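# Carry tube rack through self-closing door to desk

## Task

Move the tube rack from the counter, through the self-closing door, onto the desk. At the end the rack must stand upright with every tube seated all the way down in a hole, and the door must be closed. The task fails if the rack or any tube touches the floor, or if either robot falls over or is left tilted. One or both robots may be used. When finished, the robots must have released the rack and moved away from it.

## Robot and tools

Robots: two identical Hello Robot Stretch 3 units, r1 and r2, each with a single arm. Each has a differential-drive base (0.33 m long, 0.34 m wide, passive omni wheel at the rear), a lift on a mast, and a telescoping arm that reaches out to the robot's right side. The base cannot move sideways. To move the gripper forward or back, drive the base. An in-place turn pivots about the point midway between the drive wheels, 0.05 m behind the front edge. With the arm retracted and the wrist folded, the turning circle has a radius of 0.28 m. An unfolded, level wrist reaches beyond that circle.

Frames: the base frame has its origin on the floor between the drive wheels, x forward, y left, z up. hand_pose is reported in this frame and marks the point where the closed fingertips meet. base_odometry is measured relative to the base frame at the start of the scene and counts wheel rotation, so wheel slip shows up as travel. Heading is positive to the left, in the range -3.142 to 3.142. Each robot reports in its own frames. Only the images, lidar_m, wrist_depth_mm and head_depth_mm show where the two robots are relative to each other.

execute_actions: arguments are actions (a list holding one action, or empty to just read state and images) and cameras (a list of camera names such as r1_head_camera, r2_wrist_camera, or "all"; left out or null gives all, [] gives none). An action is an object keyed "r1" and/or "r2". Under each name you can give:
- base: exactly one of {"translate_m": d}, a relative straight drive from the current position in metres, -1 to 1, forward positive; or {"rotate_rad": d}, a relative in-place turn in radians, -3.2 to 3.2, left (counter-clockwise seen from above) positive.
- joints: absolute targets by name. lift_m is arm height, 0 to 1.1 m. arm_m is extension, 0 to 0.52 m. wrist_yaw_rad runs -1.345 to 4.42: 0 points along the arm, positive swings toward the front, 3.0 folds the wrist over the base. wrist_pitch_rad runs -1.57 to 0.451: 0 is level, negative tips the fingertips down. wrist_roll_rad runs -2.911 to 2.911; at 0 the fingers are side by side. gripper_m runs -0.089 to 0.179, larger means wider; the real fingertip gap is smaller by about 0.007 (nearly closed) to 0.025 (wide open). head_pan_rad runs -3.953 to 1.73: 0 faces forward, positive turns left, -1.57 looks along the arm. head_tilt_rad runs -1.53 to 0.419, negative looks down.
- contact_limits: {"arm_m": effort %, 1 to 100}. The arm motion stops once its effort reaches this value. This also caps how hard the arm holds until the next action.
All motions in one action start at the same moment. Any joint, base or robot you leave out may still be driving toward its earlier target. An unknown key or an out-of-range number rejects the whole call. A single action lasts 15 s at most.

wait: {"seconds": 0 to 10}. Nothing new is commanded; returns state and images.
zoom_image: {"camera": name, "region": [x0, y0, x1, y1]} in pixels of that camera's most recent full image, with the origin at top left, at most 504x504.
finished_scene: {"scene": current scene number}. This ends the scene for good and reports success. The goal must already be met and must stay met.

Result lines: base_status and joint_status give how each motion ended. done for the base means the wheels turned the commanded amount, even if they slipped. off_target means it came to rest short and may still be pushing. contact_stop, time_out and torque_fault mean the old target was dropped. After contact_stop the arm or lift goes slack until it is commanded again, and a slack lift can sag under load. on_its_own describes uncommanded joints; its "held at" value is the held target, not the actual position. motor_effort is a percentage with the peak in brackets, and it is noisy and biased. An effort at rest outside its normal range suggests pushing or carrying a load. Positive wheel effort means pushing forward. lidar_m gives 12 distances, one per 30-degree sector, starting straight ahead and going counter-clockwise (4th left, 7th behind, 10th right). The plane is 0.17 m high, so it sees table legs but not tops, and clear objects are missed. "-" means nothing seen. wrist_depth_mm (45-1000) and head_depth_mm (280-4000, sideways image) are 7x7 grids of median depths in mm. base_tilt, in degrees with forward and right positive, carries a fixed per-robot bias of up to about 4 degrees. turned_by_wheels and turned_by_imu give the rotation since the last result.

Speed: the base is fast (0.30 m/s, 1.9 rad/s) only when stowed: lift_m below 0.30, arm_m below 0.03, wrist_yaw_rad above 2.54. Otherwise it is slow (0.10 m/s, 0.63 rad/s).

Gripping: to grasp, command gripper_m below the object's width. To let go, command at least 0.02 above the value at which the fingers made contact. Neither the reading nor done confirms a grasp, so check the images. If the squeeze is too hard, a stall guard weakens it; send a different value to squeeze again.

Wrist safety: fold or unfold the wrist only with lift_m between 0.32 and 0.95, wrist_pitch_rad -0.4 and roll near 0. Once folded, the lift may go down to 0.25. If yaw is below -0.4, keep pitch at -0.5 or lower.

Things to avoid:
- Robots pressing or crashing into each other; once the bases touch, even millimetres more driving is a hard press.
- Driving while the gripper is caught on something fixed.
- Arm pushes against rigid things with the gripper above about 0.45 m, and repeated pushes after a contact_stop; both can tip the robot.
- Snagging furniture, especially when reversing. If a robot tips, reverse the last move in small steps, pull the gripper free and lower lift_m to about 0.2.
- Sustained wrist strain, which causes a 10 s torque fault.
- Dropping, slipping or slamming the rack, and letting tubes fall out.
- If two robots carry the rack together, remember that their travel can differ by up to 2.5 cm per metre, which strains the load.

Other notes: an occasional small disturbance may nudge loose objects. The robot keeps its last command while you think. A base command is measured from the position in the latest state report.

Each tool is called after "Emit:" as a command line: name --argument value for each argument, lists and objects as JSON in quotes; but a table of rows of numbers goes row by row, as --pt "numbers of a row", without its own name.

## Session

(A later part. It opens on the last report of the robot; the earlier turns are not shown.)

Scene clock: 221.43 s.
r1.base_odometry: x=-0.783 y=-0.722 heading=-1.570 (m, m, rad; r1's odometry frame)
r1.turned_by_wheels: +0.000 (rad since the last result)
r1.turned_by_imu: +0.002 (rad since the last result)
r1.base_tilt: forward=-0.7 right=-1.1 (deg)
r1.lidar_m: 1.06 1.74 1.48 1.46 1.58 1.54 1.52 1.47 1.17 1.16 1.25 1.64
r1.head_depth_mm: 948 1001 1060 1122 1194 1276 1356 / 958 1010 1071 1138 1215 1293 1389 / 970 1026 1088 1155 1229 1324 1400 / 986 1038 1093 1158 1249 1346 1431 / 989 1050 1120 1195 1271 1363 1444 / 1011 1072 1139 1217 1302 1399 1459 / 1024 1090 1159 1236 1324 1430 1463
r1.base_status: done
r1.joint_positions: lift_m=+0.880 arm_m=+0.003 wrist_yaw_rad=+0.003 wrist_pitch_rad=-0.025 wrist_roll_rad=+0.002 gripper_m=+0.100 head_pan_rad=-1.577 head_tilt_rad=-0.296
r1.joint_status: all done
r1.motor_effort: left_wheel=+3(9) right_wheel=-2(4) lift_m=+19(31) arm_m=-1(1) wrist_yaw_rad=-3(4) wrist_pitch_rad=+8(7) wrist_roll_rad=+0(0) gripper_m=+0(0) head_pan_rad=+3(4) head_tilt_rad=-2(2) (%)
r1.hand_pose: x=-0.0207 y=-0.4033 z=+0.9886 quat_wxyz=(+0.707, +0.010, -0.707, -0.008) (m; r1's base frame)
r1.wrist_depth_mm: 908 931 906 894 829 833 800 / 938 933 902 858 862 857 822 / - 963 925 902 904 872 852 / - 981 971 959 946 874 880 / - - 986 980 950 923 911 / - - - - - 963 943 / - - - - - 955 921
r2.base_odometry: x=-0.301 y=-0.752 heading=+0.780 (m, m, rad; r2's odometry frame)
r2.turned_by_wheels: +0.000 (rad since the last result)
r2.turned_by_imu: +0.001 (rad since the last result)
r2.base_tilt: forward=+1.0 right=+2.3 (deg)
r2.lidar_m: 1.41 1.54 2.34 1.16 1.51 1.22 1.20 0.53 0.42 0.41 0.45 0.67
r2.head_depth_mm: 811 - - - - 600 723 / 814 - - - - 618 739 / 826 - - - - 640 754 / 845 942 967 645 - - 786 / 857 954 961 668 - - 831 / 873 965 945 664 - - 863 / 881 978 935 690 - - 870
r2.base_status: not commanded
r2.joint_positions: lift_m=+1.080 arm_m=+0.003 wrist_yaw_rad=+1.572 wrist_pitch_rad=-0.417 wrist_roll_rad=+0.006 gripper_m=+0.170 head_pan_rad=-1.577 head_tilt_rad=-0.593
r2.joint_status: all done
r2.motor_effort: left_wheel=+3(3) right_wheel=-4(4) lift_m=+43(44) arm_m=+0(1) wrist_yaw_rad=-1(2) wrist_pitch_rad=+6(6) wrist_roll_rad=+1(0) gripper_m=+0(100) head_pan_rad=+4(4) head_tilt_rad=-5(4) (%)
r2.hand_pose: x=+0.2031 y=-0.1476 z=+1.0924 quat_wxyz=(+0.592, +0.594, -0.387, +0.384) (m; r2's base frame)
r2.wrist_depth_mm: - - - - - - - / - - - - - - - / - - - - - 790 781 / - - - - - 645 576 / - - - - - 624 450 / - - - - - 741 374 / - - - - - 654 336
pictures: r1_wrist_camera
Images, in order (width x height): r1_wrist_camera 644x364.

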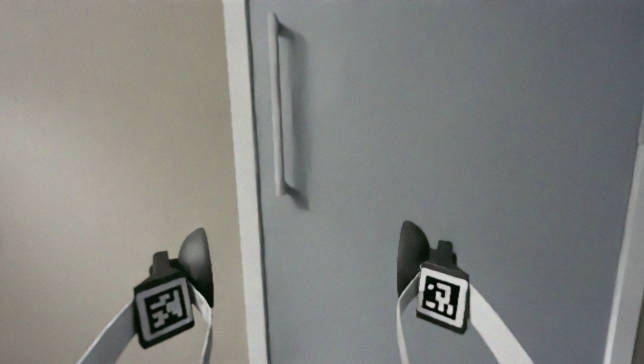

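Emit:
execute_actions --actions '[{"r1":{"base":{"rotate_rad":-1.107},"joints":{"lift_m":1.0}},"r2":{"joints":{"wrist_yaw_rad":0.0,"wrist_pitch_rad":-0.7}}}]' --cameras '["r2_wrist_camera","r2_head_camera"]'

Scene clock: 244.67 s.
r1.base_odometry: x=-0.783 y=-0.722 heading=-2.677 (m, m, rad; r1's odometry frame)
r1.turned_by_wheels: -1.107 (rad since the last result)
r1.turned_by_imu: -1.097 (rad since the last result)
r1.base_tilt: forward=-0.6 right=-1.1 (deg)
r1.lidar_m: 1.22 1.66 1.06 1.69 1.50 1.47 1.55 1.55 1.52 1.56 1.18 1.16
r1.head_depth_mm: 1307 1367 1437 1518 1597 - - / 1386 1453 1531 1621 1673 1762 - / 1473 1558 1637 1724 1815 - - / 1572 1657 1749 1855 1958 1942 - / 1518 1600 1681 1772 1841 1855 1469 / 1350 1418 1485 1562 1645 1693 1465 / 1218 1267 1326 1387 1444 1513 1463
r1.base_status: done
r1.joint_positions: lift_m=+1.000 arm_m=+0.003 wrist_yaw_rad=+0.002 wrist_pitch_rad=-0.023 wrist_roll_rad=+0.002 gripper_m=+0.100 head_pan_rad=-1.577 head_tilt_rad=-0.296
r1.joint_status: all done
r1.motor_effort: left_wheel=+3(9) right_wheel=-3(6) lift_m=+37(36) arm_m=-1(1) wrist_yaw_rad=-3(4) wrist_pitch_rad=+8(8) wrist_roll_rad=+0(0) gripper_m=+0(0) head_pan_rad=+4(4) head_tilt_rad=-2(2) (%)
r1.hand_pose: x=-0.0209 y=-0.4033 z=+1.1082 quat_wxyz=(+0.707, +0.009, -0.707, -0.008) (m; r1's base frame)
r1.wrist_depth_mm: 832 - - - - - 975 / 827 - - - - - 969 / 847 - - - - - 988 / 841 - - - - - - / 847 - - - - - - / 857 - - - - - - / 872 - - - - - -
r2.base_odometry: x=-0.301 y=-0.752 heading=+0.780 (m, m, rad; r2's odometry frame)
r2.turned_by_wheels: +0.000 (rad since the last result)
r2.turned_by_imu: +0.001 (rad since the last result)
r2.base_tilt: forward=+1.0 right=+2.3 (deg)
r2.lidar_m: 1.41 1.54 2.34 1.10 1.51 1.22 1.20 0.53 0.42 0.41 0.44 0.67
r2.head_depth_mm: 808 - - - - 621 721 / 814 - - - - - 773 / 826 - - - - - 784 / 851 941 1004 644 - 647 781 / 854 955 959 670 526 638 801 / 868 972 941 664 546 652 825 / 881 980 934 656 543 668 846
r2.base_status: not commanded
r2.joint_positions: lift_m=+1.080 arm_m=+0.003 wrist_yaw_rad=+0.002 wrist_pitch_rad=-0.708 wrist_roll_rad=+0.006 gripper_m=+0.170 head_pan_rad=-1.577 head_tilt_rad=-0.593
r2.joint_status: all done
r2.motor_effort: left_wheel=+3(3) right_wheel=-4(4) lift_m=+43(43) arm_m=+0(0) wrist_yaw_rad=-2(2) wrist_pitch_rad=+3(7) wrist_roll_rad=+0(1) gripper_m=+0(1) head_pan_rad=+4(4) head_tilt_rad=-5(5) (%)
r2.hand_pose: x=-0.0212 y=-0.3266 z=+1.0333 quat_wxyz=(+0.662, +0.245, -0.665, -0.246) (m; r2's base frame)
r2.wrist_depth_mm: 715 703 681 669 652 640 636 / 554 542 534 485 370 511 500 / 451 446 439 420 410 425 418 / 384 382 372 372 363 363 356 / 355 337 329 323 321 316 314 / 555 - 455 401 375 303 283 / - 862 675 574 509 476 384
pictures: r2_head_camera (sideways: a quarter turn clockwise sets it upright), r2_wrist_camera
Images, in order (width x height): r2_head_camera 896x504, r2_wrist_camera 644x364.

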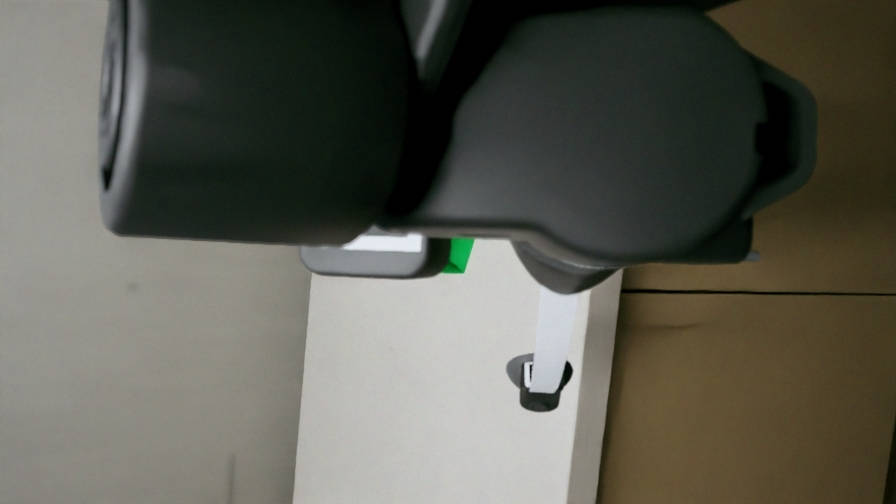

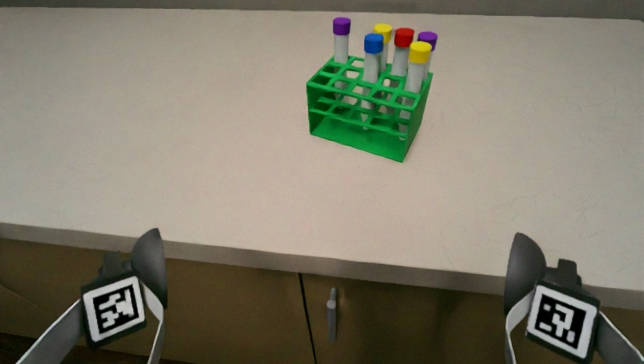

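Emit:
zoom_image --camera "r2_wrist_camera" --region '[280, 0, 480, 180]'

Region (280, 0, 480, 180) of r2_wrist_camera's 644x364 image, scaled by 2.520; it fills the top 454 rows of this view, and the rest is white.

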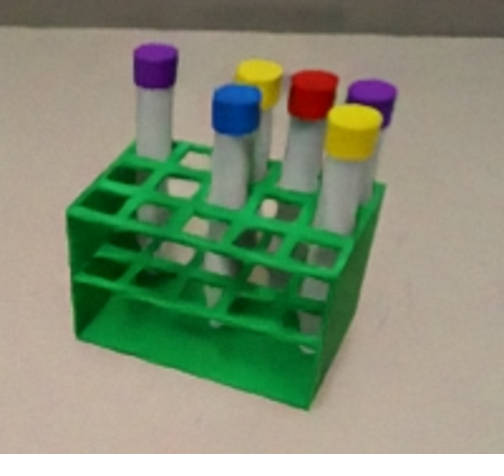

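Emit:
execute_actions --actions '[{"r1":{"base":{"translate_m":0.224}},"r2":{"base":{"rotate_rad":-0.47},"joints":{"wrist_pitch_rad":-0.3}}}]' --cameras '[]'

Scene clock: 307.87 s.
r1.base_odometry: x=-0.983 y=-0.822 heading=-2.677 (m, m, rad; r1's odometry frame)
r1.turned_by_wheels: +0.000 (rad since the last result)
r1.turned_by_imu: +0.002 (rad since the last result)
r1.base_tilt: forward=-0.6 right=-1.0 (deg)
r1.lidar_m: 1.03 1.48 0.93 1.57 1.69 1.65 1.74 1.69 1.64 1.30 1.00 0.97
r1.head_depth_mm: 1418 1478 1559 1641 1728 - - / 1497 1588 1656 1744 1817 1866 - / 1592 1672 1759 1869 1966 - - / 1452 1537 1634 1734 1837 1816 - / 1271 1340 1408 1496 1542 1656 1469 / 1133 1172 1224 1295 1365 1447 1437 / 1018 1063 1110 1163 1219 1273 1337
r1.base_status: done
r1.joint_positions: lift_m=+1.000 arm_m=+0.003 wrist_yaw_rad=+0.002 wrist_pitch_rad=-0.023 wrist_roll_rad=+0.002 gripper_m=+0.100 head_pan_rad=-1.577 head_tilt_rad=-0.296
r1.joint_status: not commanded
r1.motor_effort: left_wheel=+3(10) right_wheel=-2(3) lift_m=+36(37) arm_m=-1(1) wrist_yaw_rad=-3(3) wrist_pitch_rad=+8(8) wrist_roll_rad=+0(0) gripper_m=+0(0) head_pan_rad=+4(3) head_tilt_rad=-1(3) (%)
r1.hand_pose: x=-0.0209 y=-0.4033 z=+1.1082 quat_wxyz=(+0.707, +0.009, -0.707, -0.008) (m; r1's base frame)
r1.wrist_depth_mm: 685 816 - - - - - / 676 860 - - - - - / 705 834 - - - - - / 697 858 - - - - - / 707 871 - - - - - / 716 809 - - - - - / 722 947 - - - - -
r2.base_odometry: x=-0.301 y=-0.752 heading=+0.310 (m, m, rad; r2's odometry frame)
r2.turned_by_wheels: -0.470 (rad since the last result)
r2.turned_by_imu: -0.465 (rad since the last result)
r2.base_tilt: forward=+1.0 right=+2.3 (deg)
r2.lidar_m: 0.71 1.41 1.57 2.52 2.71 1.47 1.21 1.20 0.51 0.42 0.41 0.45
r2.head_depth_mm: 987 - - - - 1355 1196 / 944 - - - - - 1114 / 913 - - - - - 969 / 891 965 863 - 554 712 883 / 863 956 961 640 533 640 796 / 831 918 949 602 513 597 730 / 809 891 937 589 508 551 675
r2.base_status: done
r2.joint_positions: lift_m=+1.080 arm_m=+0.003 wrist_yaw_rad=+0.001 wrist_pitch_rad=-0.320 wrist_roll_rad=+0.006 gripper_m=+0.170 head_pan_rad=-1.577 head_tilt_rad=-0.593
r2.joint_status: all done
r2.motor_effort: left_wheel=+2(7) right_wheel=-4(8) lift_m=+43(44) arm_m=+0(0) wrist_yaw_rad=-1(2) wrist_pitch_rad=+7(6) wrist_roll_rad=+0(0) gripper_m=+1(1) head_pan_rad=+4(4) head_tilt_rad=-4(4) (%)
r2.hand_pose: x=-0.0214 y=-0.3834 z=+1.1149 quat_wxyz=(+0.696, +0.113, -0.700, -0.113) (m; r2's base frame)
r2.wrist_depth_mm: 629 679 742 786 870 967 972 / 667 703 774 852 911 - - / 707 754 813 907 - - - / 734 740 746 736 780 - - / 559 397 519 542 544 - - / 435 - 416 434 434 429 - / 378 352 363 361 361 371 -
pictures: none
No camera images: the call's "cameras" was empty. Leave "cameras" out to get every camera's image.

Emit:
execute_actions --actions '[{"r1":{"base":{"rotate_rad":1.107},"joints":{"wrist_pitch_rad":0.0}},"r2":{"base":{"translate_m":0.233}}}]' --cameras '["r1_wrist_camera","r2_wrist_camera"]'

Scene clock: 315.60 s.
r1.base_odometry: x=-0.983 y=-0.822 heading=-1.570 (m, m, rad; r1's odometry frame)
r1.turned_by_wheels: +1.107 (rad since the last result)
r1.turned_by_imu: +1.099 (rad since the last result)
r1.base_tilt: forward=-0.6 right=-1.1 (deg)
r1.lidar_m: 1.21 1.07 1.67 1.66 1.79 1.67 1.65 1.23 0.98 0.97 1.05 1.52
r1.head_depth_mm: 788 831 881 935 990 - - / 798 844 892 952 998 1069 - / 808 853 900 960 1010 - - / 817 862 913 971 1030 1108 - / 829 877 932 994 1057 1144 1233 / 842 894 951 1011 1081 1165 1270 / 856 909 964 1028 1106 1193 1296
r1.base_status: done
r1.joint_positions: lift_m=+1.000 arm_m=+0.003 wrist_yaw_rad=+0.002 wrist_pitch_rad=-0.023 wrist_roll_rad=+0.002 gripper_m=+0.100 head_pan_rad=-1.577 head_tilt_rad=-0.297
r1.joint_status: all done
r1.motor_effort: left_wheel=-4(8) right_wheel=+4(7) lift_m=+36(36) arm_m=-1(1) wrist_yaw_rad=-3(3) wrist_pitch_rad=+8(6) wrist_roll_rad=+0(0) gripper_m=+0(1) head_pan_rad=+4(4) head_tilt_rad=-3(1) (%)
r1.hand_pose: x=-0.0209 y=-0.4033 z=+1.1082 quat_wxyz=(+0.707, +0.009, -0.707, -0.008) (m; r1's base frame)
r1.wrist_depth_mm: 709 715 686 692 672 659 652 / 745 732 711 705 706 673 663 / 775 770 762 716 714 700 690 / 820 789 759 766 738 722 705 / 837 805 799 764 748 746 716 / 857 828 795 806 785 756 745 / 885 893 838 820 829 807 770
r2.base_odometry: x=-0.079 y=-0.681 heading=+0.310 (m, m, rad; r2's odometry frame)
r2.turned_by_wheels: +0.000 (rad since the last result)
r2.turned_by_imu: +0.002 (rad since the last result)
r2.base_tilt: forward=+1.0 right=+2.3 (deg)
r2.lidar_m: 0.57 1.19 1.33 2.13 1.20 1.71 1.43 0.81 0.41 0.33 0.33 0.36
r2.head_depth_mm: 913 - - - - 753 968 / 873 - - - - - 851 / 839 - - - - - 755 / 824 888 858 - 516 552 683 / 795 883 946 640 514 498 619 / 768 853 912 653 511 441 569 / 742 824 884 656 506 425 527
r2.base_status: done
r2.joint_positions: lift_m=+1.080 arm_m=+0.003 wrist_yaw_rad=+0.001 wrist_pitch_rad=-0.320 wrist_roll_rad=+0.006 gripper_m=+0.170 head_pan_rad=-1.577 head_tilt_rad=-0.593
r2.joint_status: not commanded
r2.motor_effort: left_wheel=+3(8) right_wheel=-4(5) lift_m=+43(43) arm_m=+0(0) wrist_yaw_rad=-1(1) wrist_pitch_rad=+7(7) wrist_roll_rad=+0(0) gripper_m=+1(0) head_pan_rad=+4(4) head_tilt_rad=-4(4) (%)
r2.hand_pose: x=-0.0214 y=-0.3834 z=+1.1149 quat_wxyz=(+0.696, +0.113, -0.700, -0.113) (m; r2's base frame)
r2.wrist_depth_mm: 573 605 660 711 775 873 944 / 595 643 693 755 824 937 - / 634 687 757 813 908 - - / 680 710 744 729 730 717 - / 555 554 541 393 522 537 532 / 440 - 436 378 415 426 427 / 380 353 362 359 363 349 365
pictures: r1_wrist_camera, r2_wrist_camera
Images, in order (width x height): r1_wrist_camera 644x364, r2_wrist_camera 644x364.

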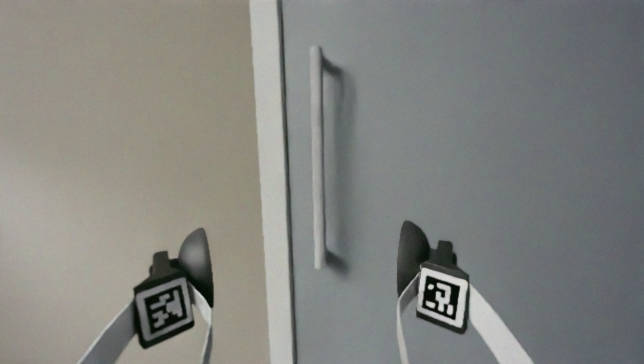

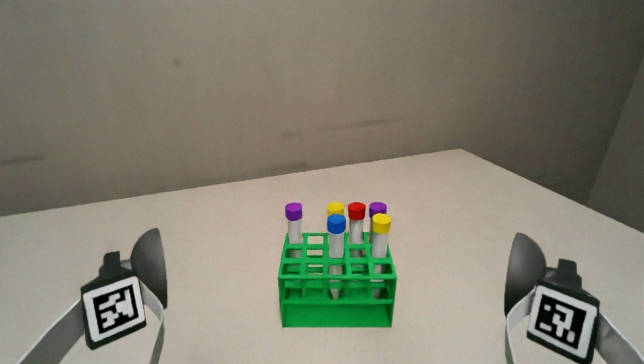

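Emit:
execute_actions --actions '[{"r1":{"joints":{"arm_m":0.44}},"r2":{"joints":{"lift_m":0.91,"wrist_pitch_rad":-0.15,"arm_m":0.05}}}]' --cameras '["r1_wrist_camera","r2_wrist_camera"]'

Scene clock: 340.43 s.
r1.base_odometry: x=-0.983 y=-0.822 heading=-1.570 (m, m, rad; r1's odometry frame)
r1.turned_by_wheels: +0.000 (rad since the last result)
r1.turned_by_imu: +0.001 (rad since the last result)
r1.base_tilt: forward=-0.6 right=-1.1 (deg)
r1.lidar_m: 1.21 1.07 1.67 1.65 1.79 1.66 1.65 1.24 0.98 0.97 1.05 1.52
r1.head_depth_mm: 788 830 879 - 1012 1065 1152 / 800 843 886 961 1011 1088 1168 / 808 853 890 - 1031 1104 1195 / 815 862 913 979 1042 1117 1211 / 828 876 934 998 1064 1138 1234 / 841 892 949 1011 1080 1167 1270 / 853 908 963 1029 1101 1189 1296
r1.base_status: not commanded
r1.joint_positions: lift_m=+1.000 arm_m=+0.440 wrist_yaw_rad=+0.002 wrist_pitch_rad=-0.023 wrist_roll_rad=+0.002 gripper_m=+0.100 head_pan_rad=-1.577 head_tilt_rad=-0.297
r1.joint_status: all done
r1.motor_effort: left_wheel=-4(4) right_wheel=+4(4) lift_m=+36(36) arm_m=+5(4) wrist_yaw_rad=-2(3) wrist_pitch_rad=+8(8) wrist_roll_rad=+0(0) gripper_m=+0(0) head_pan_rad=+4(3) head_tilt_rad=-2(2) (%)
r1.hand_pose: x=-0.0210 y=-0.8402 z=+1.1082 quat_wxyz=(+0.707, +0.009, -0.707, -0.008) (m; r1's base frame)
r1.wrist_depth_mm: 292 287 274 272 267 263 259 / 300 294 279 281 276 271 263 / 310 302 288 288 286 276 272 / 321 311 298 301 294 286 281 / 335 325 304 305 300 293 288 / 344 334 317 319 317 306 298 / 357 351 326 330 328 314 308
r2.base_odometry: x=-0.079 y=-0.681 heading=+0.310 (m, m, rad; r2's odometry frame)
r2.turned_by_wheels: +0.000 (rad since the last result)
r2.turned_by_imu: +0.001 (rad since the last result)
r2.base_tilt: forward=+1.0 right=+2.3 (deg)
r2.lidar_m: 0.57 1.19 1.33 2.12 1.20 1.71 1.43 0.81 0.41 0.33 0.33 0.36
r2.head_depth_mm: 921 1041 1009 695 567 - - / 882 993 998 693 - - - / 852 955 986 621 - - 830 / 824 919 972 615 - - 723 / 796 881 940 671 514 499 620 / 767 850 903 665 510 442 570 / 744 823 887 659 507 425 526
r2.base_status: not commanded
r2.joint_positions: lift_m=+0.910 arm_m=+0.050 wrist_yaw_rad=+0.001 wrist_pitch_rad=-0.170 wrist_roll_rad=+0.006 gripper_m=+0.170 head_pan_rad=-1.577 head_tilt_rad=-0.593
r2.joint_status: all done
r2.motor_effort: left_wheel=+3(2) right_wheel=-4(4) lift_m=+23(36) arm_m=+4(5) wrist_yaw_rad=+0(1) wrist_pitch_rad=+7(8) wrist_roll_rad=+0(0) gripper_m=+1(0) head_pan_rad=+4(4) head_tilt_rad=-4(5) (%)
r2.hand_pose: x=-0.0213 y=-0.4431 z=+0.9820 quat_wxyz=(+0.703, +0.060, -0.706, -0.060) (m; r2's base frame)
r2.wrist_depth_mm: 540 576 622 678 736 808 895 / 562 604 651 704 773 868 964 / 592 625 685 724 813 906 - / 586 548 549 283 449 537 539 / 360 357 337 291 305 352 350 / 266 - 265 260 258 262 261 / 216 203 211 210 210 201 215
pictures: r1_wrist_camera, r2_wrist_camera
Images, in order (width x height): r1_wrist_camera 644x364, r2_wrist_camera 644x364.

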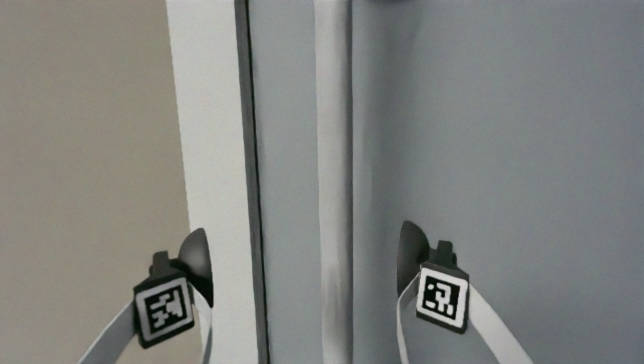

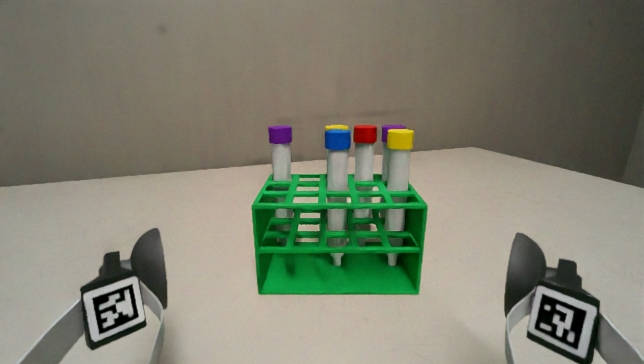

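Emit:
execute_actions --actions '[{"r1":{"joints":{"arm_m":0.3}},"r2":{"base":{"translate_m":-0.007},"joints":{"lift_m":0.893}}}]' --cameras '["r2_wrist_camera"]'

Scene clock: 391.97 s.
r1.base_odometry: x=-0.983 y=-0.822 heading=-1.570 (m, m, rad; r1's odometry frame)
r1.turned_by_wheels: +0.000 (rad since the last result)
r1.turned_by_imu: +0.001 (rad since the last result)
r1.base_tilt: forward=-0.6 right=-1.0 (deg)
r1.lidar_m: 1.20 1.07 1.67 1.65 1.79 1.67 1.65 1.24 0.98 0.97 1.05 1.52
r1.head_depth_mm: 790 830 879 - 1011 1064 1146 / 800 846 892 - 1029 1086 1166 / 810 852 897 - 1046 1103 1193 / 814 865 916 971 1048 1118 1210 / 830 876 929 993 1060 1144 1241 / 841 893 951 1016 1081 1169 1263 / 854 908 963 1030 1103 1191 1297
r1.base_status: not commanded
r1.joint_positions: lift_m=+1.000 arm_m=+0.300 wrist_yaw_rad=+0.002 wrist_pitch_rad=-0.023 wrist_roll_rad=+0.002 gripper_m=+0.100 head_pan_rad=-1.577 head_tilt_rad=-0.297
r1.joint_status: all done
r1.motor_effort: left_wheel=-4(4) right_wheel=+4(4) lift_m=+37(37) arm_m=-5(6) wrist_yaw_rad=-3(2) wrist_pitch_rad=+8(8) wrist_roll_rad=+0(0) gripper_m=+0(1) head_pan_rad=+4(3) head_tilt_rad=-2(2) (%)
r1.hand_pose: x=-0.0210 y=-0.7010 z=+1.1082 quat_wxyz=(+0.707, +0.009, -0.707, -0.008) (m; r1's base frame)
r1.wrist_depth_mm: 427 417 397 402 399 391 379 / 444 431 421 411 404 401 387 / 458 449 438 429 417 415 402 / 471 460 451 437 431 421 416 / 496 474 458 449 439 441 425 / 509 494 468 470 467 449 437 / 534 517 496 493 476 470 454
r2.base_odometry: x=-0.086 y=-0.683 heading=+0.310 (m, m, rad; r2's odometry frame)
r2.turned_by_wheels: +0.000 (rad since the last result)
r2.turned_by_imu: +0.001 (rad since the last result)
r2.base_tilt: forward=+1.1 right=+2.2 (deg)
r2.lidar_m: 0.58 1.20 1.33 2.14 1.19 1.70 1.42 0.82 0.41 0.34 0.33 0.37
r2.head_depth_mm: 926 1037 1011 696 557 - - / 890 997 1000 689 564 - - / 854 953 985 616 542 - - / 825 917 973 603 - - 728 / 796 886 943 638 514 501 625 / 769 855 909 666 511 450 575 / 747 826 890 659 508 428 531
r2.base_status: done
r2.joint_positions: lift_m=+0.893 arm_m=+0.050 wrist_yaw_rad=+0.001 wrist_pitch_rad=-0.170 wrist_roll_rad=+0.006 gripper_m=+0.170 head_pan_rad=-1.577 head_tilt_rad=-0.593
r2.joint_status: all done
r2.motor_effort: left_wheel=+3(5) right_wheel=-4(10) lift_m=+22(22) arm_m=+5(5) wrist_yaw_rad=+1(0) wrist_pitch_rad=+7(7) wrist_roll_rad=+0(0) gripper_m=-1(0) head_pan_rad=+4(4) head_tilt_rad=-5(5) (%)
r2.hand_pose: x=-0.0213 y=-0.4432 z=+0.9651 quat_wxyz=(+0.703, +0.060, -0.706, -0.060) (m; r2's base frame)
r2.wrist_depth_mm: 552 573 624 672 742 820 900 / 558 591 654 706 783 851 974 / 585 630 675 280 795 890 - / 501 492 448 268 398 481 477 / 323 320 300 275 278 315 313 / 239 - 237 237 236 235 233 / - 181 188 188 187 179 193
pictures: r2_wrist_camera
Images, in order (width x height): r2_wrist_camera 644x364.

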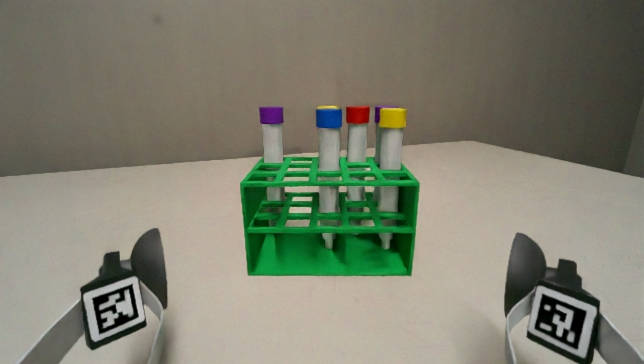

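Emit:
execute_actions --actions '[{"r1":{"base":{"rotate_rad":-0.12}},"r2":{"joints":{"arm_m":0.185}}}]' --cameras '["r2_wrist_camera","r1_head_camera"]'

Scene clock: 397.53 s.
r1.base_odometry: x=-0.983 y=-0.822 heading=-1.690 (m, m, rad; r1's odometry frame)
r1.turned_by_wheels: -0.120 (rad since the last result)
r1.turned_by_imu: -0.118 (rad since the last result)
r1.base_tilt: forward=-0.6 right=-1.0 (deg)
r1.lidar_m: 1.49 1.07 1.71 1.65 1.72 1.70 1.65 1.38 1.01 0.97 1.01 1.38
r1.head_depth_mm: 805 854 907 - 1045 1109 1196 / 809 857 905 - 1044 1111 1201 / 812 856 906 - 1055 1109 1202 / 812 860 912 953 1046 1114 1209 / 815 855 907 965 1035 1113 1206 / 810 853 908 970 1042 1120 1211 / 816 863 915 979 1043 1122 1214
r1.base_status: done
r1.joint_positions: lift_m=+1.000 arm_m=+0.300 wrist_yaw_rad=+0.002 wrist_pitch_rad=-0.023 wrist_roll_rad=+0.002 gripper_m=+0.100 head_pan_rad=-1.577 head_tilt_rad=-0.297
r1.joint_status: not commanded
r1.motor_effort: left_wheel=+3(9) right_wheel=-2(7) lift_m=+37(36) arm_m=-5(5) wrist_yaw_rad=-2(2) wrist_pitch_rad=+8(8) wrist_roll_rad=+0(0) gripper_m=+0(1) head_pan_rad=+4(4) head_tilt_rad=-2(2) (%)
r1.hand_pose: x=-0.0210 y=-0.7010 z=+1.1082 quat_wxyz=(+0.707, +0.009, -0.707, -0.008) (m; r1's base frame)
r1.wrist_depth_mm: 392 384 396 405 407 408 419 / 399 393 408 421 420 423 425 / 417 412 418 430 431 434 437 / 418 423 435 435 447 450 455 / 434 437 445 455 459 466 470 / 451 453 463 473 481 479 491 / 465 467 477 486 495 504 505
r2.base_odometry: x=-0.086 y=-0.683 heading=+0.310 (m, m, rad; r2's odometry frame)
r2.turned_by_wheels: +0.000 (rad since the last result)
r2.turned_by_imu: +0.001 (rad since the last result)
r2.base_tilt: forward=+1.0 right=+2.3 (deg)
r2.lidar_m: 0.58 1.20 1.33 2.14 1.19 1.70 1.43 0.81 0.41 0.34 0.33 0.37
r2.head_depth_mm: 921 1045 1008 745 - - 1067 / 889 999 997 755 - 642 857 / 855 954 986 - - 578 762 / 824 918 967 615 484 541 686 / 798 885 946 640 514 503 625 / 774 853 904 663 511 451 575 / 746 827 887 657 507 428 529
r2.base_status: not commanded
r2.joint_positions: lift_m=+0.893 arm_m=+0.185 wrist_yaw_rad=+0.001 wrist_pitch_rad=-0.170 wrist_roll_rad=+0.006 gripper_m=+0.170 head_pan_rad=-1.577 head_tilt_rad=-0.593
r2.joint_status: all done
r2.motor_effort: left_wheel=+2(3) right_wheel=-4(4) lift_m=+22(22) arm_m=+5(4) wrist_yaw_rad=+0(1) wrist_pitch_rad=+6(7) wrist_roll_rad=+0(0) gripper_m=+0(1) head_pan_rad=+4(4) head_tilt_rad=-4(4) (%)
r2.hand_pose: x=-0.0213 y=-0.5781 z=+0.9651 quat_wxyz=(+0.703, +0.060, -0.706, -0.060) (m; r2's base frame)
r2.wrist_depth_mm: 444 472 510 559 598 655 729 / 458 495 534 583 631 692 779 / 481 516 543 595 158 743 826 / 494 515 398 188 160 478 476 / 321 319 167 145 138 313 312 / 237 123 152 150 153 125 232 / - 176 147 146 146 140 192
pictures: r1_head_camera (sideways: a quarter turn clockwise sets it upright), r2_wrist_camera
Images, in order (width x height): r1_head_camera 896x504, r2_wrist_camera 644x364.

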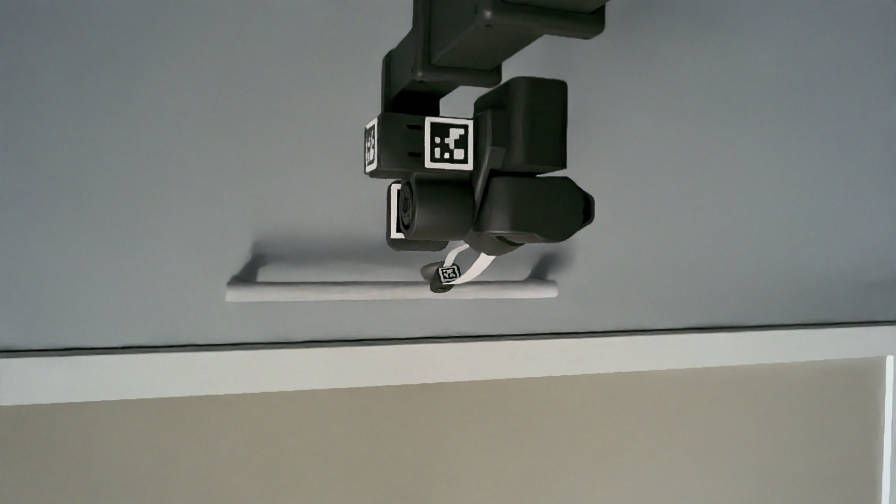

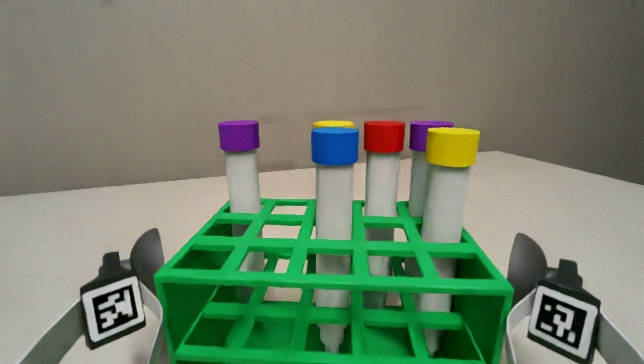

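Emit:
execute_actions --actions '[{"r1":{"base":{"translate_m":0.09}},"r2":{"joints":{"arm_m":0.205}}}]' --cameras '["r2_wrist_camera","r1_wrist_camera"]'

Scene clock: 411.23 s.
r1.base_odometry: x=-0.994 y=-0.911 heading=-1.690 (m, m, rad; r1's odometry frame)
r1.turned_by_wheels: +0.000 (rad since the last result)
r1.turned_by_imu: +0.003 (rad since the last result)
r1.base_tilt: forward=-0.6 right=-1.1 (deg)
r1.lidar_m: 1.41 0.99 1.71 1.65 1.72 1.80 1.74 1.37 1.01 0.96 1.01 1.39
r1.head_depth_mm: 807 853 904 - 1046 1107 1194 / 808 857 908 - 1044 1111 1200 / 811 859 910 - 1055 1112 1202 / 811 860 906 961 1043 1115 1203 / 807 855 908 966 1036 1111 1204 / 813 861 918 974 1045 1120 1211 / 816 863 917 976 1043 1121 1215
r1.base_status: done
r1.joint_positions: lift_m=+1.000 arm_m=+0.300 wrist_yaw_rad=+0.002 wrist_pitch_rad=-0.023 wrist_roll_rad=+0.002 gripper_m=+0.100 head_pan_rad=-1.577 head_tilt_rad=-0.297
r1.joint_status: not commanded
r1.motor_effort: left_wheel=+3(10) right_wheel=-3(2) lift_m=+36(37) arm_m=-5(5) wrist_yaw_rad=-2(2) wrist_pitch_rad=+8(8) wrist_roll_rad=+0(0) gripper_m=+0(0) head_pan_rad=+3(4) head_tilt_rad=-1(2) (%)
r1.hand_pose: x=-0.0210 y=-0.7010 z=+1.1082 quat_wxyz=(+0.707, +0.009, -0.707, -0.008) (m; r1's base frame)
r1.wrist_depth_mm: 390 400 391 402 402 414 410 / 406 409 404 413 419 426 430 / 412 416 413 426 432 440 438 / 425 434 420 447 449 455 456 / 437 447 440 449 467 467 465 / 456 457 455 474 477 478 496 / 468 477 474 485 497 504 509
r2.base_odometry: x=-0.086 y=-0.683 heading=+0.310 (m, m, rad; r2's odometry frame)
r2.turned_by_wheels: +0.000 (rad since the last result)
r2.turned_by_imu: +0.002 (rad since the last result)
r2.base_tilt: forward=+1.1 right=+2.3 (deg)
r2.lidar_m: 0.58 1.20 1.33 2.14 1.11 1.71 1.42 0.81 0.41 0.34 0.33 0.37
r2.head_depth_mm: 917 1041 1010 731 - - 1066 / 885 992 997 - 509 643 858 / 856 952 983 - 489 578 764 / 825 919 972 - 487 543 685 / 796 885 946 640 514 502 625 / 771 855 911 662 511 446 573 / 749 825 890 657 507 428 530
r2.base_status: not commanded
r2.joint_positions: lift_m=+0.893 arm_m=+0.205 wrist_yaw_rad=+0.001 wrist_pitch_rad=-0.170 wrist_roll_rad=+0.006 gripper_m=+0.170 head_pan_rad=-1.577 head_tilt_rad=-0.593
r2.joint_status: all done
r2.motor_effort: left_wheel=+3(3) right_wheel=-4(4) lift_m=+22(22) arm_m=+5(4) wrist_yaw_rad=-1(0) wrist_pitch_rad=+7(7) wrist_roll_rad=+0(0) gripper_m=+0(0) head_pan_rad=+4(4) head_tilt_rad=-5(4) (%)
r2.hand_pose: x=-0.0213 y=-0.5981 z=+0.9651 quat_wxyz=(+0.703, +0.060, -0.706, -0.060) (m; r2's base frame)
r2.wrist_depth_mm: 426 461 491 533 586 637 706 / 443 480 512 559 604 673 749 / 464 498 526 566 158 724 810 / 474 501 403 189 160 477 477 / 320 320 167 145 137 313 314 / 239 123 153 149 152 125 232 / - 176 147 146 146 140 191
pictures: r1_wrist_camera, r2_wrist_camera
Images, in order (width x height): r1_wrist_camera 644x364, r2_wrist_camera 644x364.

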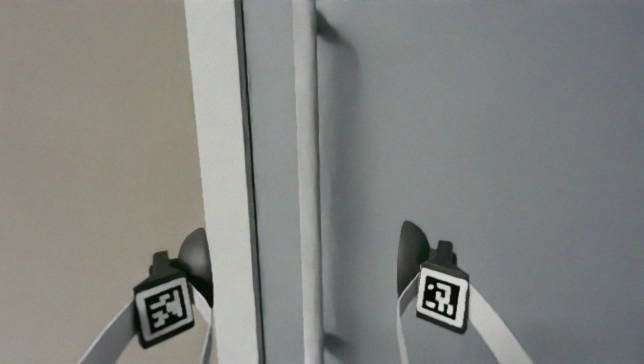

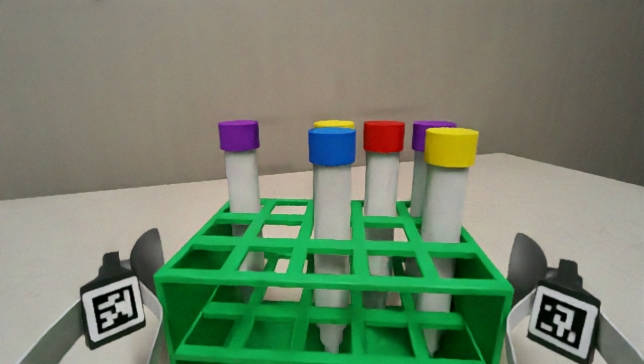

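Emit:
execute_actions --actions '[{"r1":{"joints":{"arm_m":0.47}},"r2":{"joints":{"gripper_m":0.179}}}]' --cameras '["r2_nav_camera","r1_wrist_camera"]'

Scene clock: 420.50 s.
r1.base_odometry: x=-0.994 y=-0.911 heading=-1.690 (m, m, rad; r1's odometry frame)
r1.turned_by_wheels: +0.000 (rad since the last result)
r1.turned_by_imu: +0.001 (rad since the last result)
r1.base_tilt: forward=-0.6 right=-1.0 (deg)
r1.lidar_m: 1.41 0.99 1.71 1.65 1.71 1.80 1.74 1.36 1.01 0.96 1.01 1.39
r1.head_depth_mm: 808 856 906 - 1039 1104 1199 / 810 855 900 982 1034 1107 1200 / 811 858 903 990 1039 1116 1198 / 812 861 906 980 1035 1119 1210 / 807 853 907 966 1034 1114 1205 / 814 862 914 975 1041 1122 1213 / 815 862 916 977 1045 1123 1211
r1.base_status: not commanded
r1.joint_positions: lift_m=+1.000 arm_m=+0.470 wrist_yaw_rad=+0.002 wrist_pitch_rad=-0.023 wrist_roll_rad=+0.002 gripper_m=+0.100 head_pan_rad=-1.577 head_tilt_rad=-0.297
r1.joint_status: all done
r1.motor_effort: left_wheel=+3(3) right_wheel=-3(3) lift_m=+36(37) arm_m=+5(5) wrist_yaw_rad=-2(2) wrist_pitch_rad=+8(8) wrist_roll_rad=+0(0) gripper_m=+0(0) head_pan_rad=+3(3) head_tilt_rad=-1(1) (%)
r1.hand_pose: x=-0.0210 y=-0.8702 z=+1.1082 quat_wxyz=(+0.707, +0.009, -0.707, -0.008) (m; r1's base frame)
r1.wrist_depth_mm: 235 227 241 183 246 249 251 / 242 233 247 248 256 256 258 / 249 240 254 257 263 267 267 / 258 251 262 265 268 272 278 / 264 258 269 270 278 282 286 / 275 275 283 278 287 291 294 / 283 281 288 292 299 303 306
r2.base_odometry: x=-0.086 y=-0.683 heading=+0.310 (m, m, rad; r2's odometry frame)
r2.turned_by_wheels: +0.000 (rad since the last result)
r2.turned_by_imu: +0.001 (rad since the last result)
r2.base_tilt: forward=+1.0 right=+2.3 (deg)
r2.lidar_m: 0.58 1.20 1.33 2.14 1.11 1.71 1.42 0.81 0.41 0.34 0.33 0.37
r2.head_depth_mm: 921 1041 1013 727 - - 1061 / 887 999 1002 - 509 641 856 / 854 957 980 - 490 577 767 / 828 923 970 - 486 542 687 / 798 886 941 639 515 502 626 / 770 851 907 664 510 446 576 / 744 821 889 659 507 428 529
r2.base_status: not commanded
r2.joint_positions: lift_m=+0.893 arm_m=+0.205 wrist_yaw_rad=+0.001 wrist_pitch_rad=-0.170 wrist_roll_rad=+0.006 gripper_m=+0.179 head_pan_rad=-1.577 head_tilt_rad=-0.593
r2.joint_status: all done
r2.motor_effort: left_wheel=+3(2) right_wheel=-4(4) lift_m=+23(23) arm_m=+5(5) wrist_yaw_rad=-1(0) wrist_pitch_rad=+7(7) wrist_roll_rad=+0(0) gripper_m=+0(57) head_pan_rad=+4(4) head_tilt_rad=-4(4) (%)
r2.hand_pose: x=-0.0213 y=-0.5981 z=+0.9651 quat_wxyz=(+0.703, +0.060, -0.706, -0.060) (m; r2's base frame)
r2.wrist_depth_mm: 431 458 493 532 577 630 715 / 447 476 511 558 613 676 763 / 461 496 529 565 158 709 812 / 476 498 405 188 159 478 480 / 319 341 167 145 138 312 311 / 244 121 153 149 152 128 232 / - 174 146 146 146 140 -
pictures: r1_wrist_camera, r2_nav_camera (sideways: a quarter turn counterclockwise sets it upright)
Images, in order (width x height): r1_wrist_camera 644x364, r2_nav_camera 672x504.

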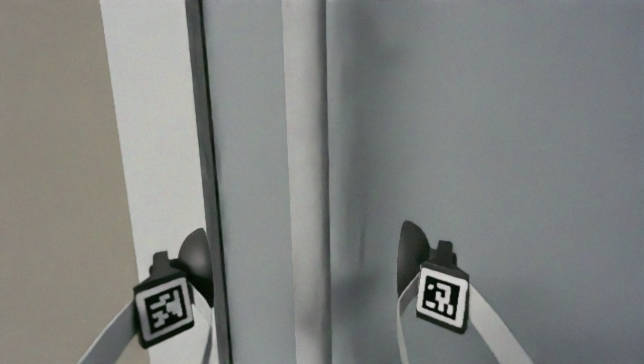

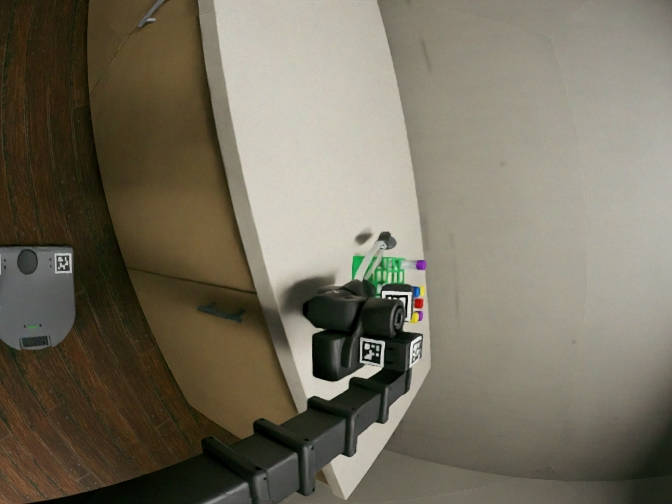

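Emit:
execute_actions --actions '[{"r1":{"joints":{"arm_m":0.51}},"r2":{"joints":{"gripper_m":0.11}}}]' --cameras '["r2_wrist_camera","r1_wrist_camera"]'

Scene clock: 434.30 s.
r1.base_odometry: x=-0.994 y=-0.911 heading=-1.690 (m, m, rad; r1's odometry frame)
r1.turned_by_wheels: +0.000 (rad since the last result)
r1.turned_by_imu: +0.001 (rad since the last result)
r1.base_tilt: forward=-0.6 right=-1.1 (deg)
r1.lidar_m: 1.41 0.99 1.71 1.65 1.72 1.80 1.74 1.37 1.01 0.96 1.01 1.39
r1.head_depth_mm: 807 853 906 - 1041 1107 1196 / 810 854 899 984 1032 1109 1200 / 811 857 902 990 1035 1116 1203 / 811 859 904 966 1040 1111 1202 / 806 852 906 965 1034 1112 1206 / 815 864 917 974 1039 1122 1216 / 814 863 920 977 1044 1124 1215
r1.base_status: not commanded
r1.joint_positions: lift_m=+1.000 arm_m=+0.510 wrist_yaw_rad=+0.002 wrist_pitch_rad=-0.023 wrist_roll_rad=+0.002 gripper_m=+0.100 head_pan_rad=-1.577 head_tilt_rad=-0.297
r1.joint_status: all done
r1.motor_effort: left_wheel=+3(3) right_wheel=-3(3) lift_m=+36(36) arm_m=+5(6) wrist_yaw_rad=-2(3) wrist_pitch_rad=+8(8) wrist_roll_rad=+0(0) gripper_m=+0(0) head_pan_rad=+3(3) head_tilt_rad=-2(2) (%)
r1.hand_pose: x=-0.0210 y=-0.9102 z=+1.1082 quat_wxyz=(+0.707, +0.009, -0.707, -0.008) (m; r1's base frame)
r1.wrist_depth_mm: 197 191 204 140 209 211 215 / 204 195 211 144 215 218 220 / 209 199 217 151 220 222 226 / 217 207 222 223 227 228 234 / 226 212 231 231 234 239 241 / 231 220 239 171 244 247 250 / 239 230 246 173 252 256 260
r2.base_odometry: x=-0.086 y=-0.683 heading=+0.310 (m, m, rad; r2's odometry frame)
r2.turned_by_wheels: +0.000 (rad since the last result)
r2.turned_by_imu: +0.001 (rad since the last result)
r2.base_tilt: forward=+1.0 right=+2.3 (deg)
r2.lidar_m: 0.58 1.20 1.33 2.14 1.11 1.70 1.42 0.81 0.41 0.34 0.33 0.37
r2.head_depth_mm: 920 1045 1010 731 - - 1068 / 887 995 997 - 509 640 854 / 854 961 985 - 490 577 760 / 828 918 972 - 487 544 688 / 795 882 943 644 514 500 624 / 771 855 903 664 512 446 574 / 745 822 888 659 506 428 529
r2.base_status: not commanded
r2.joint_positions: lift_m=+0.893 arm_m=+0.205 wrist_yaw_rad=+0.001 wrist_pitch_rad=-0.170 wrist_roll_rad=+0.006 gripper_m=+0.111 head_pan_rad=-1.577 head_tilt_rad=-0.593
r2.joint_status: all done
r2.motor_effort: left_wheel=+3(3) right_wheel=-4(4) lift_m=+23(22) arm_m=+5(5) wrist_yaw_rad=+0(2) wrist_pitch_rad=+7(7) wrist_roll_rad=+0(0) gripper_m=-21(99) head_pan_rad=+4(4) head_tilt_rad=-4(5) (%)
r2.hand_pose: x=-0.0213 y=-0.5982 z=+0.9651 quat_wxyz=(+0.703, +0.060, -0.706, -0.060) (m; r2's base frame)
r2.wrist_depth_mm: 432 460 493 530 584 636 707 / 449 473 514 559 613 678 747 / 463 498 524 567 171 720 801 / 476 500 444 402 174 481 475 / 321 318 174 157 159 314 310 / 236 242 161 161 160 131 232 / 196 180 160 169 168 171 185
pictures: r1_wrist_camera, r2_wrist_camera
Images, in order (width x height): r1_wrist_camera 644x364, r2_wrist_camera 644x364.

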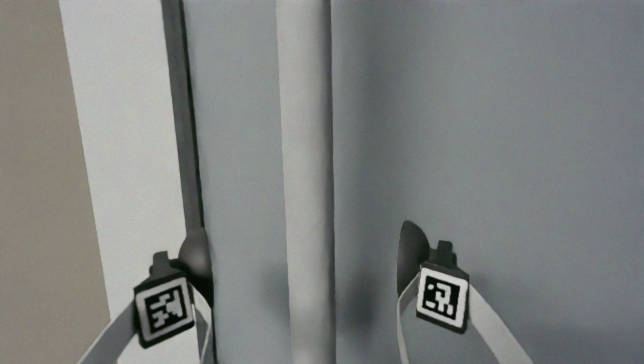

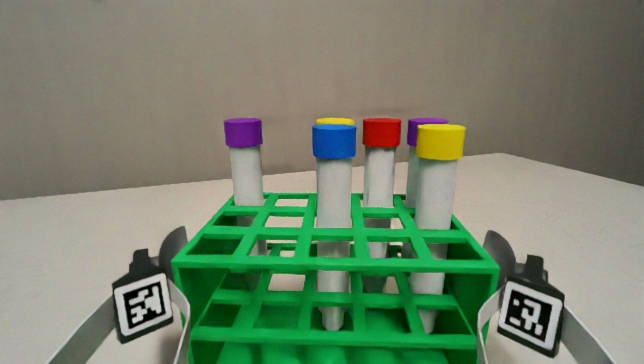

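Emit:
execute_actions --actions '[{"r1":{"joints":{"gripper_m":0.0}},"r2":{"joints":{"lift_m":0.95}}}]' --cameras '["r2_wrist_camera","r1_wrist_camera"]'

Scene clock: 443.20 s.
r1.base_odometry: x=-0.994 y=-0.911 heading=-1.690 (m, m, rad; r1's odometry frame)
r1.turned_by_wheels: +0.000 (rad since the last result)
r1.turned_by_imu: +0.001 (rad since the last result)
r1.base_tilt: forward=-0.6 right=-1.0 (deg)
r1.lidar_m: 1.40 0.98 1.71 1.66 1.72 1.80 1.74 1.37 1.01 0.96 1.01 1.39
r1.head_depth_mm: 807 856 905 - 1038 1106 1195 / 811 857 900 982 1029 1110 1199 / 811 858 901 986 1036 1111 1202 / 813 860 905 971 1039 1117 1203 / 806 855 906 966 1032 1113 1209 / 814 862 915 973 1042 1118 1210 / 815 862 916 977 1046 1121 1220
r1.base_status: not commanded
r1.joint_positions: lift_m=+1.000 arm_m=+0.510 wrist_yaw_rad=-0.003 wrist_pitch_rad=-0.023 wrist_roll_rad=+0.002 gripper_m=+0.000 head_pan_rad=-1.577 head_tilt_rad=-0.297
r1.joint_status: all done
r1.motor_effort: left_wheel=+1(3) right_wheel=+1(3) lift_m=+36(36) arm_m=+5(4) wrist_yaw_rad=+3(3) wrist_pitch_rad=+8(8) wrist_roll_rad=+0(0) gripper_m=-8(84) head_pan_rad=+2(3) head_tilt_rad=-2(2) (%)
r1.hand_pose: x=-0.0221 y=-0.9102 z=+1.1082 quat_wxyz=(+0.707, +0.008, -0.707, -0.009) (m; r1's base frame)
r1.wrist_depth_mm: 190 190 204 140 208 209 213 / 203 195 209 145 214 215 219 / 208 201 217 149 222 226 228 / 216 207 223 155 230 231 233 / 224 214 230 157 237 238 243 / 230 219 236 160 243 249 251 / 238 228 245 247 253 256 260
r2.base_odometry: x=-0.086 y=-0.683 heading=+0.310 (m, m, rad; r2's odometry frame)
r2.turned_by_wheels: +0.000 (rad since the last result)
r2.turned_by_imu: +0.001 (rad since the last result)
r2.base_tilt: forward=+1.0 right=+2.3 (deg)
r2.lidar_m: 0.57 1.20 1.33 2.14 1.11 1.70 1.42 0.81 0.41 0.34 0.33 0.37
r2.head_depth_mm: 920 1040 1129 - 542 719 978 / 888 997 1083 - 525 641 858 / 856 957 1035 - 521 577 763 / 824 917 979 - 511 541 689 / 798 887 950 645 514 501 626 / 772 856 913 664 511 444 576 / 746 827 891 658 508 426 530
r2.base_status: not commanded
r2.joint_positions: lift_m=+0.950 arm_m=+0.205 wrist_yaw_rad=+0.001 wrist_pitch_rad=-0.176 wrist_roll_rad=+0.006 gripper_m=+0.111 head_pan_rad=-1.577 head_tilt_rad=-0.593
r2.joint_status: all done
r2.motor_effort: left_wheel=+3(3) right_wheel=-4(4) lift_m=+44(45) arm_m=+4(4) wrist_yaw_rad=+0(1) wrist_pitch_rad=+9(9) wrist_roll_rad=+0(0) gripper_m=-20(20) head_pan_rad=+4(4) head_tilt_rad=-5(5) (%)
r2.hand_pose: x=-0.0213 y=-0.5978 z=+1.0197 quat_wxyz=(+0.702, +0.062, -0.706, -0.062) (m; r2's base frame)
r2.wrist_depth_mm: 426 456 494 531 576 634 700 / 447 478 516 565 617 676 761 / 463 498 527 571 622 721 815 / 480 517 547 193 182 655 872 / 437 440 178 158 158 430 428 / 327 327 168 168 161 131 322 / 271 249 169 166 152 236 255
pictures: r1_wrist_camera, r2_wrist_camera
Images, in order (width x height): r1_wrist_camera 644x364, r2_wrist_camera 644x364.

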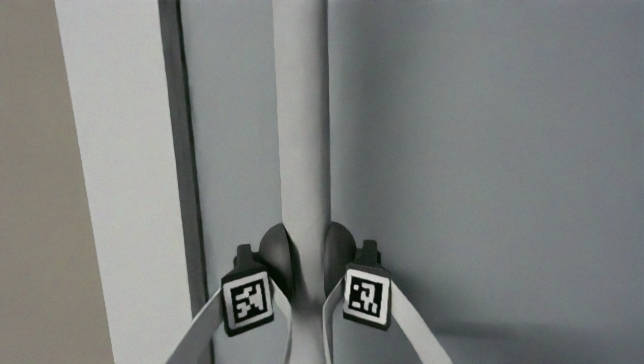

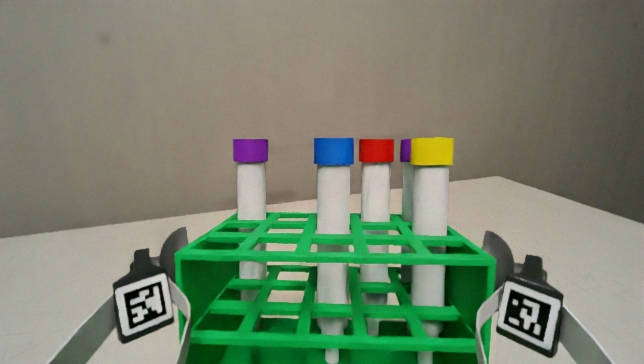

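Emit:
execute_actions --actions '[]' --cameras '["r2_wrist_camera"]'

Scene clock: 495.33 s.
r1.base_odometry: x=-0.994 y=-0.911 heading=-1.690 (m, m, rad; r1's odometry frame)
r1.turned_by_wheels: +0.000 (rad since the last result)
r1.turned_by_imu: +0.001 (rad since the last result)
r1.base_tilt: forward=-0.6 right=-1.0 (deg)
r1.lidar_m: 1.40 0.99 1.71 1.65 1.72 1.80 1.74 1.37 1.01 0.96 1.01 1.38
r1.head_depth_mm: 808 855 906 - 1038 1103 1196 / 810 857 901 987 1033 1112 1201 / 810 855 899 988 1034 1112 1201 / 813 857 903 970 1039 1113 1206 / 806 853 905 964 1033 1111 1206 / 814 862 914 974 1039 1120 1214 / 815 864 915 975 1041 1123 1218
r1.base_status: not commanded
r1.joint_positions: lift_m=+1.000 arm_m=+0.510 wrist_yaw_rad=-0.003 wrist_pitch_rad=-0.023 wrist_roll_rad=+0.002 gripper_m=+0.000 head_pan_rad=-1.577 head_tilt_rad=-0.297
r1.joint_status: all done
r1.motor_effort: left_wheel=+1(3) right_wheel=+1(3) lift_m=+36(36) arm_m=+5(4) wrist_yaw_rad=+3(3) wrist_pitch_rad=+8(8) wrist_roll_rad=+0(0) gripper_m=-9(84) head_pan_rad=+4(3) head_tilt_rad=-1(2) (%)
r1.hand_pose: x=-0.0221 y=-0.9102 z=+1.1082 quat_wxyz=(+0.707, +0.008, -0.707, -0.009) (m; r1's base frame)
r1.wrist_depth_mm: 191 190 203 141 208 211 213 / 202 195 211 144 214 217 219 / 210 201 216 150 221 225 228 / 217 206 223 155 227 232 236 / 223 211 229 156 236 240 242 / 231 219 235 160 244 246 252 / 237 227 247 247 253 256 259
r2.base_odometry: x=-0.086 y=-0.683 heading=+0.310 (m, m, rad; r2's odometry frame)
r2.turned_by_wheels: +0.000 (rad since the last result)
r2.turned_by_imu: +0.000 (rad since the last result)
r2.base_tilt: forward=+1.0 right=+2.3 (deg)
r2.lidar_m: 0.58 1.20 1.34 2.14 1.11 1.70 1.42 0.81 0.41 0.34 0.33 0.37
r2.head_depth_mm: 919 1042 1121 - 542 722 976 / 887 1000 1078 - 527 642 859 / 855 961 1027 - 519 577 760 / 827 918 977 - 510 542 686 / 798 890 943 643 515 502 625 / 769 855 909 662 512 445 574 / 742 823 885 657 508 427 531
r2.base_status: not commanded
r2.joint_positions: lift_m=+0.950 arm_m=+0.205 wrist_yaw_rad=+0.001 wrist_pitch_rad=-0.176 wrist_roll_rad=+0.006 gripper_m=+0.111 head_pan_rad=-1.577 head_tilt_rad=-0.593
r2.joint_status: all done
r2.motor_effort: left_wheel=+3(3) right_wheel=-4(4) lift_m=+44(45) arm_m=+4(4) wrist_yaw_rad=+0(1) wrist_pitch_rad=+9(9) wrist_roll_rad=+0(0) gripper_m=-20(20) head_pan_rad=+4(4) head_tilt_rad=-4(5) (%)
r2.hand_pose: x=-0.0213 y=-0.5978 z=+1.0197 quat_wxyz=(+0.702, +0.062, -0.706, -0.062) (m; r2's base frame)
r2.wrist_depth_mm: 427 455 490 533 576 642 718 / 446 475 516 564 603 675 760 / 464 498 534 574 623 724 794 / 483 526 545 193 183 652 854 / 440 438 178 159 157 434 426 / 327 329 168 169 161 131 322 / 270 248 169 166 152 237 255
pictures: r2_wrist_camera
Images, in order (width x height): r2_wrist_camera 644x364.

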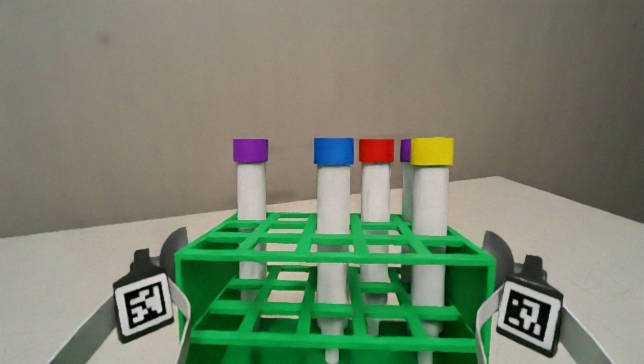

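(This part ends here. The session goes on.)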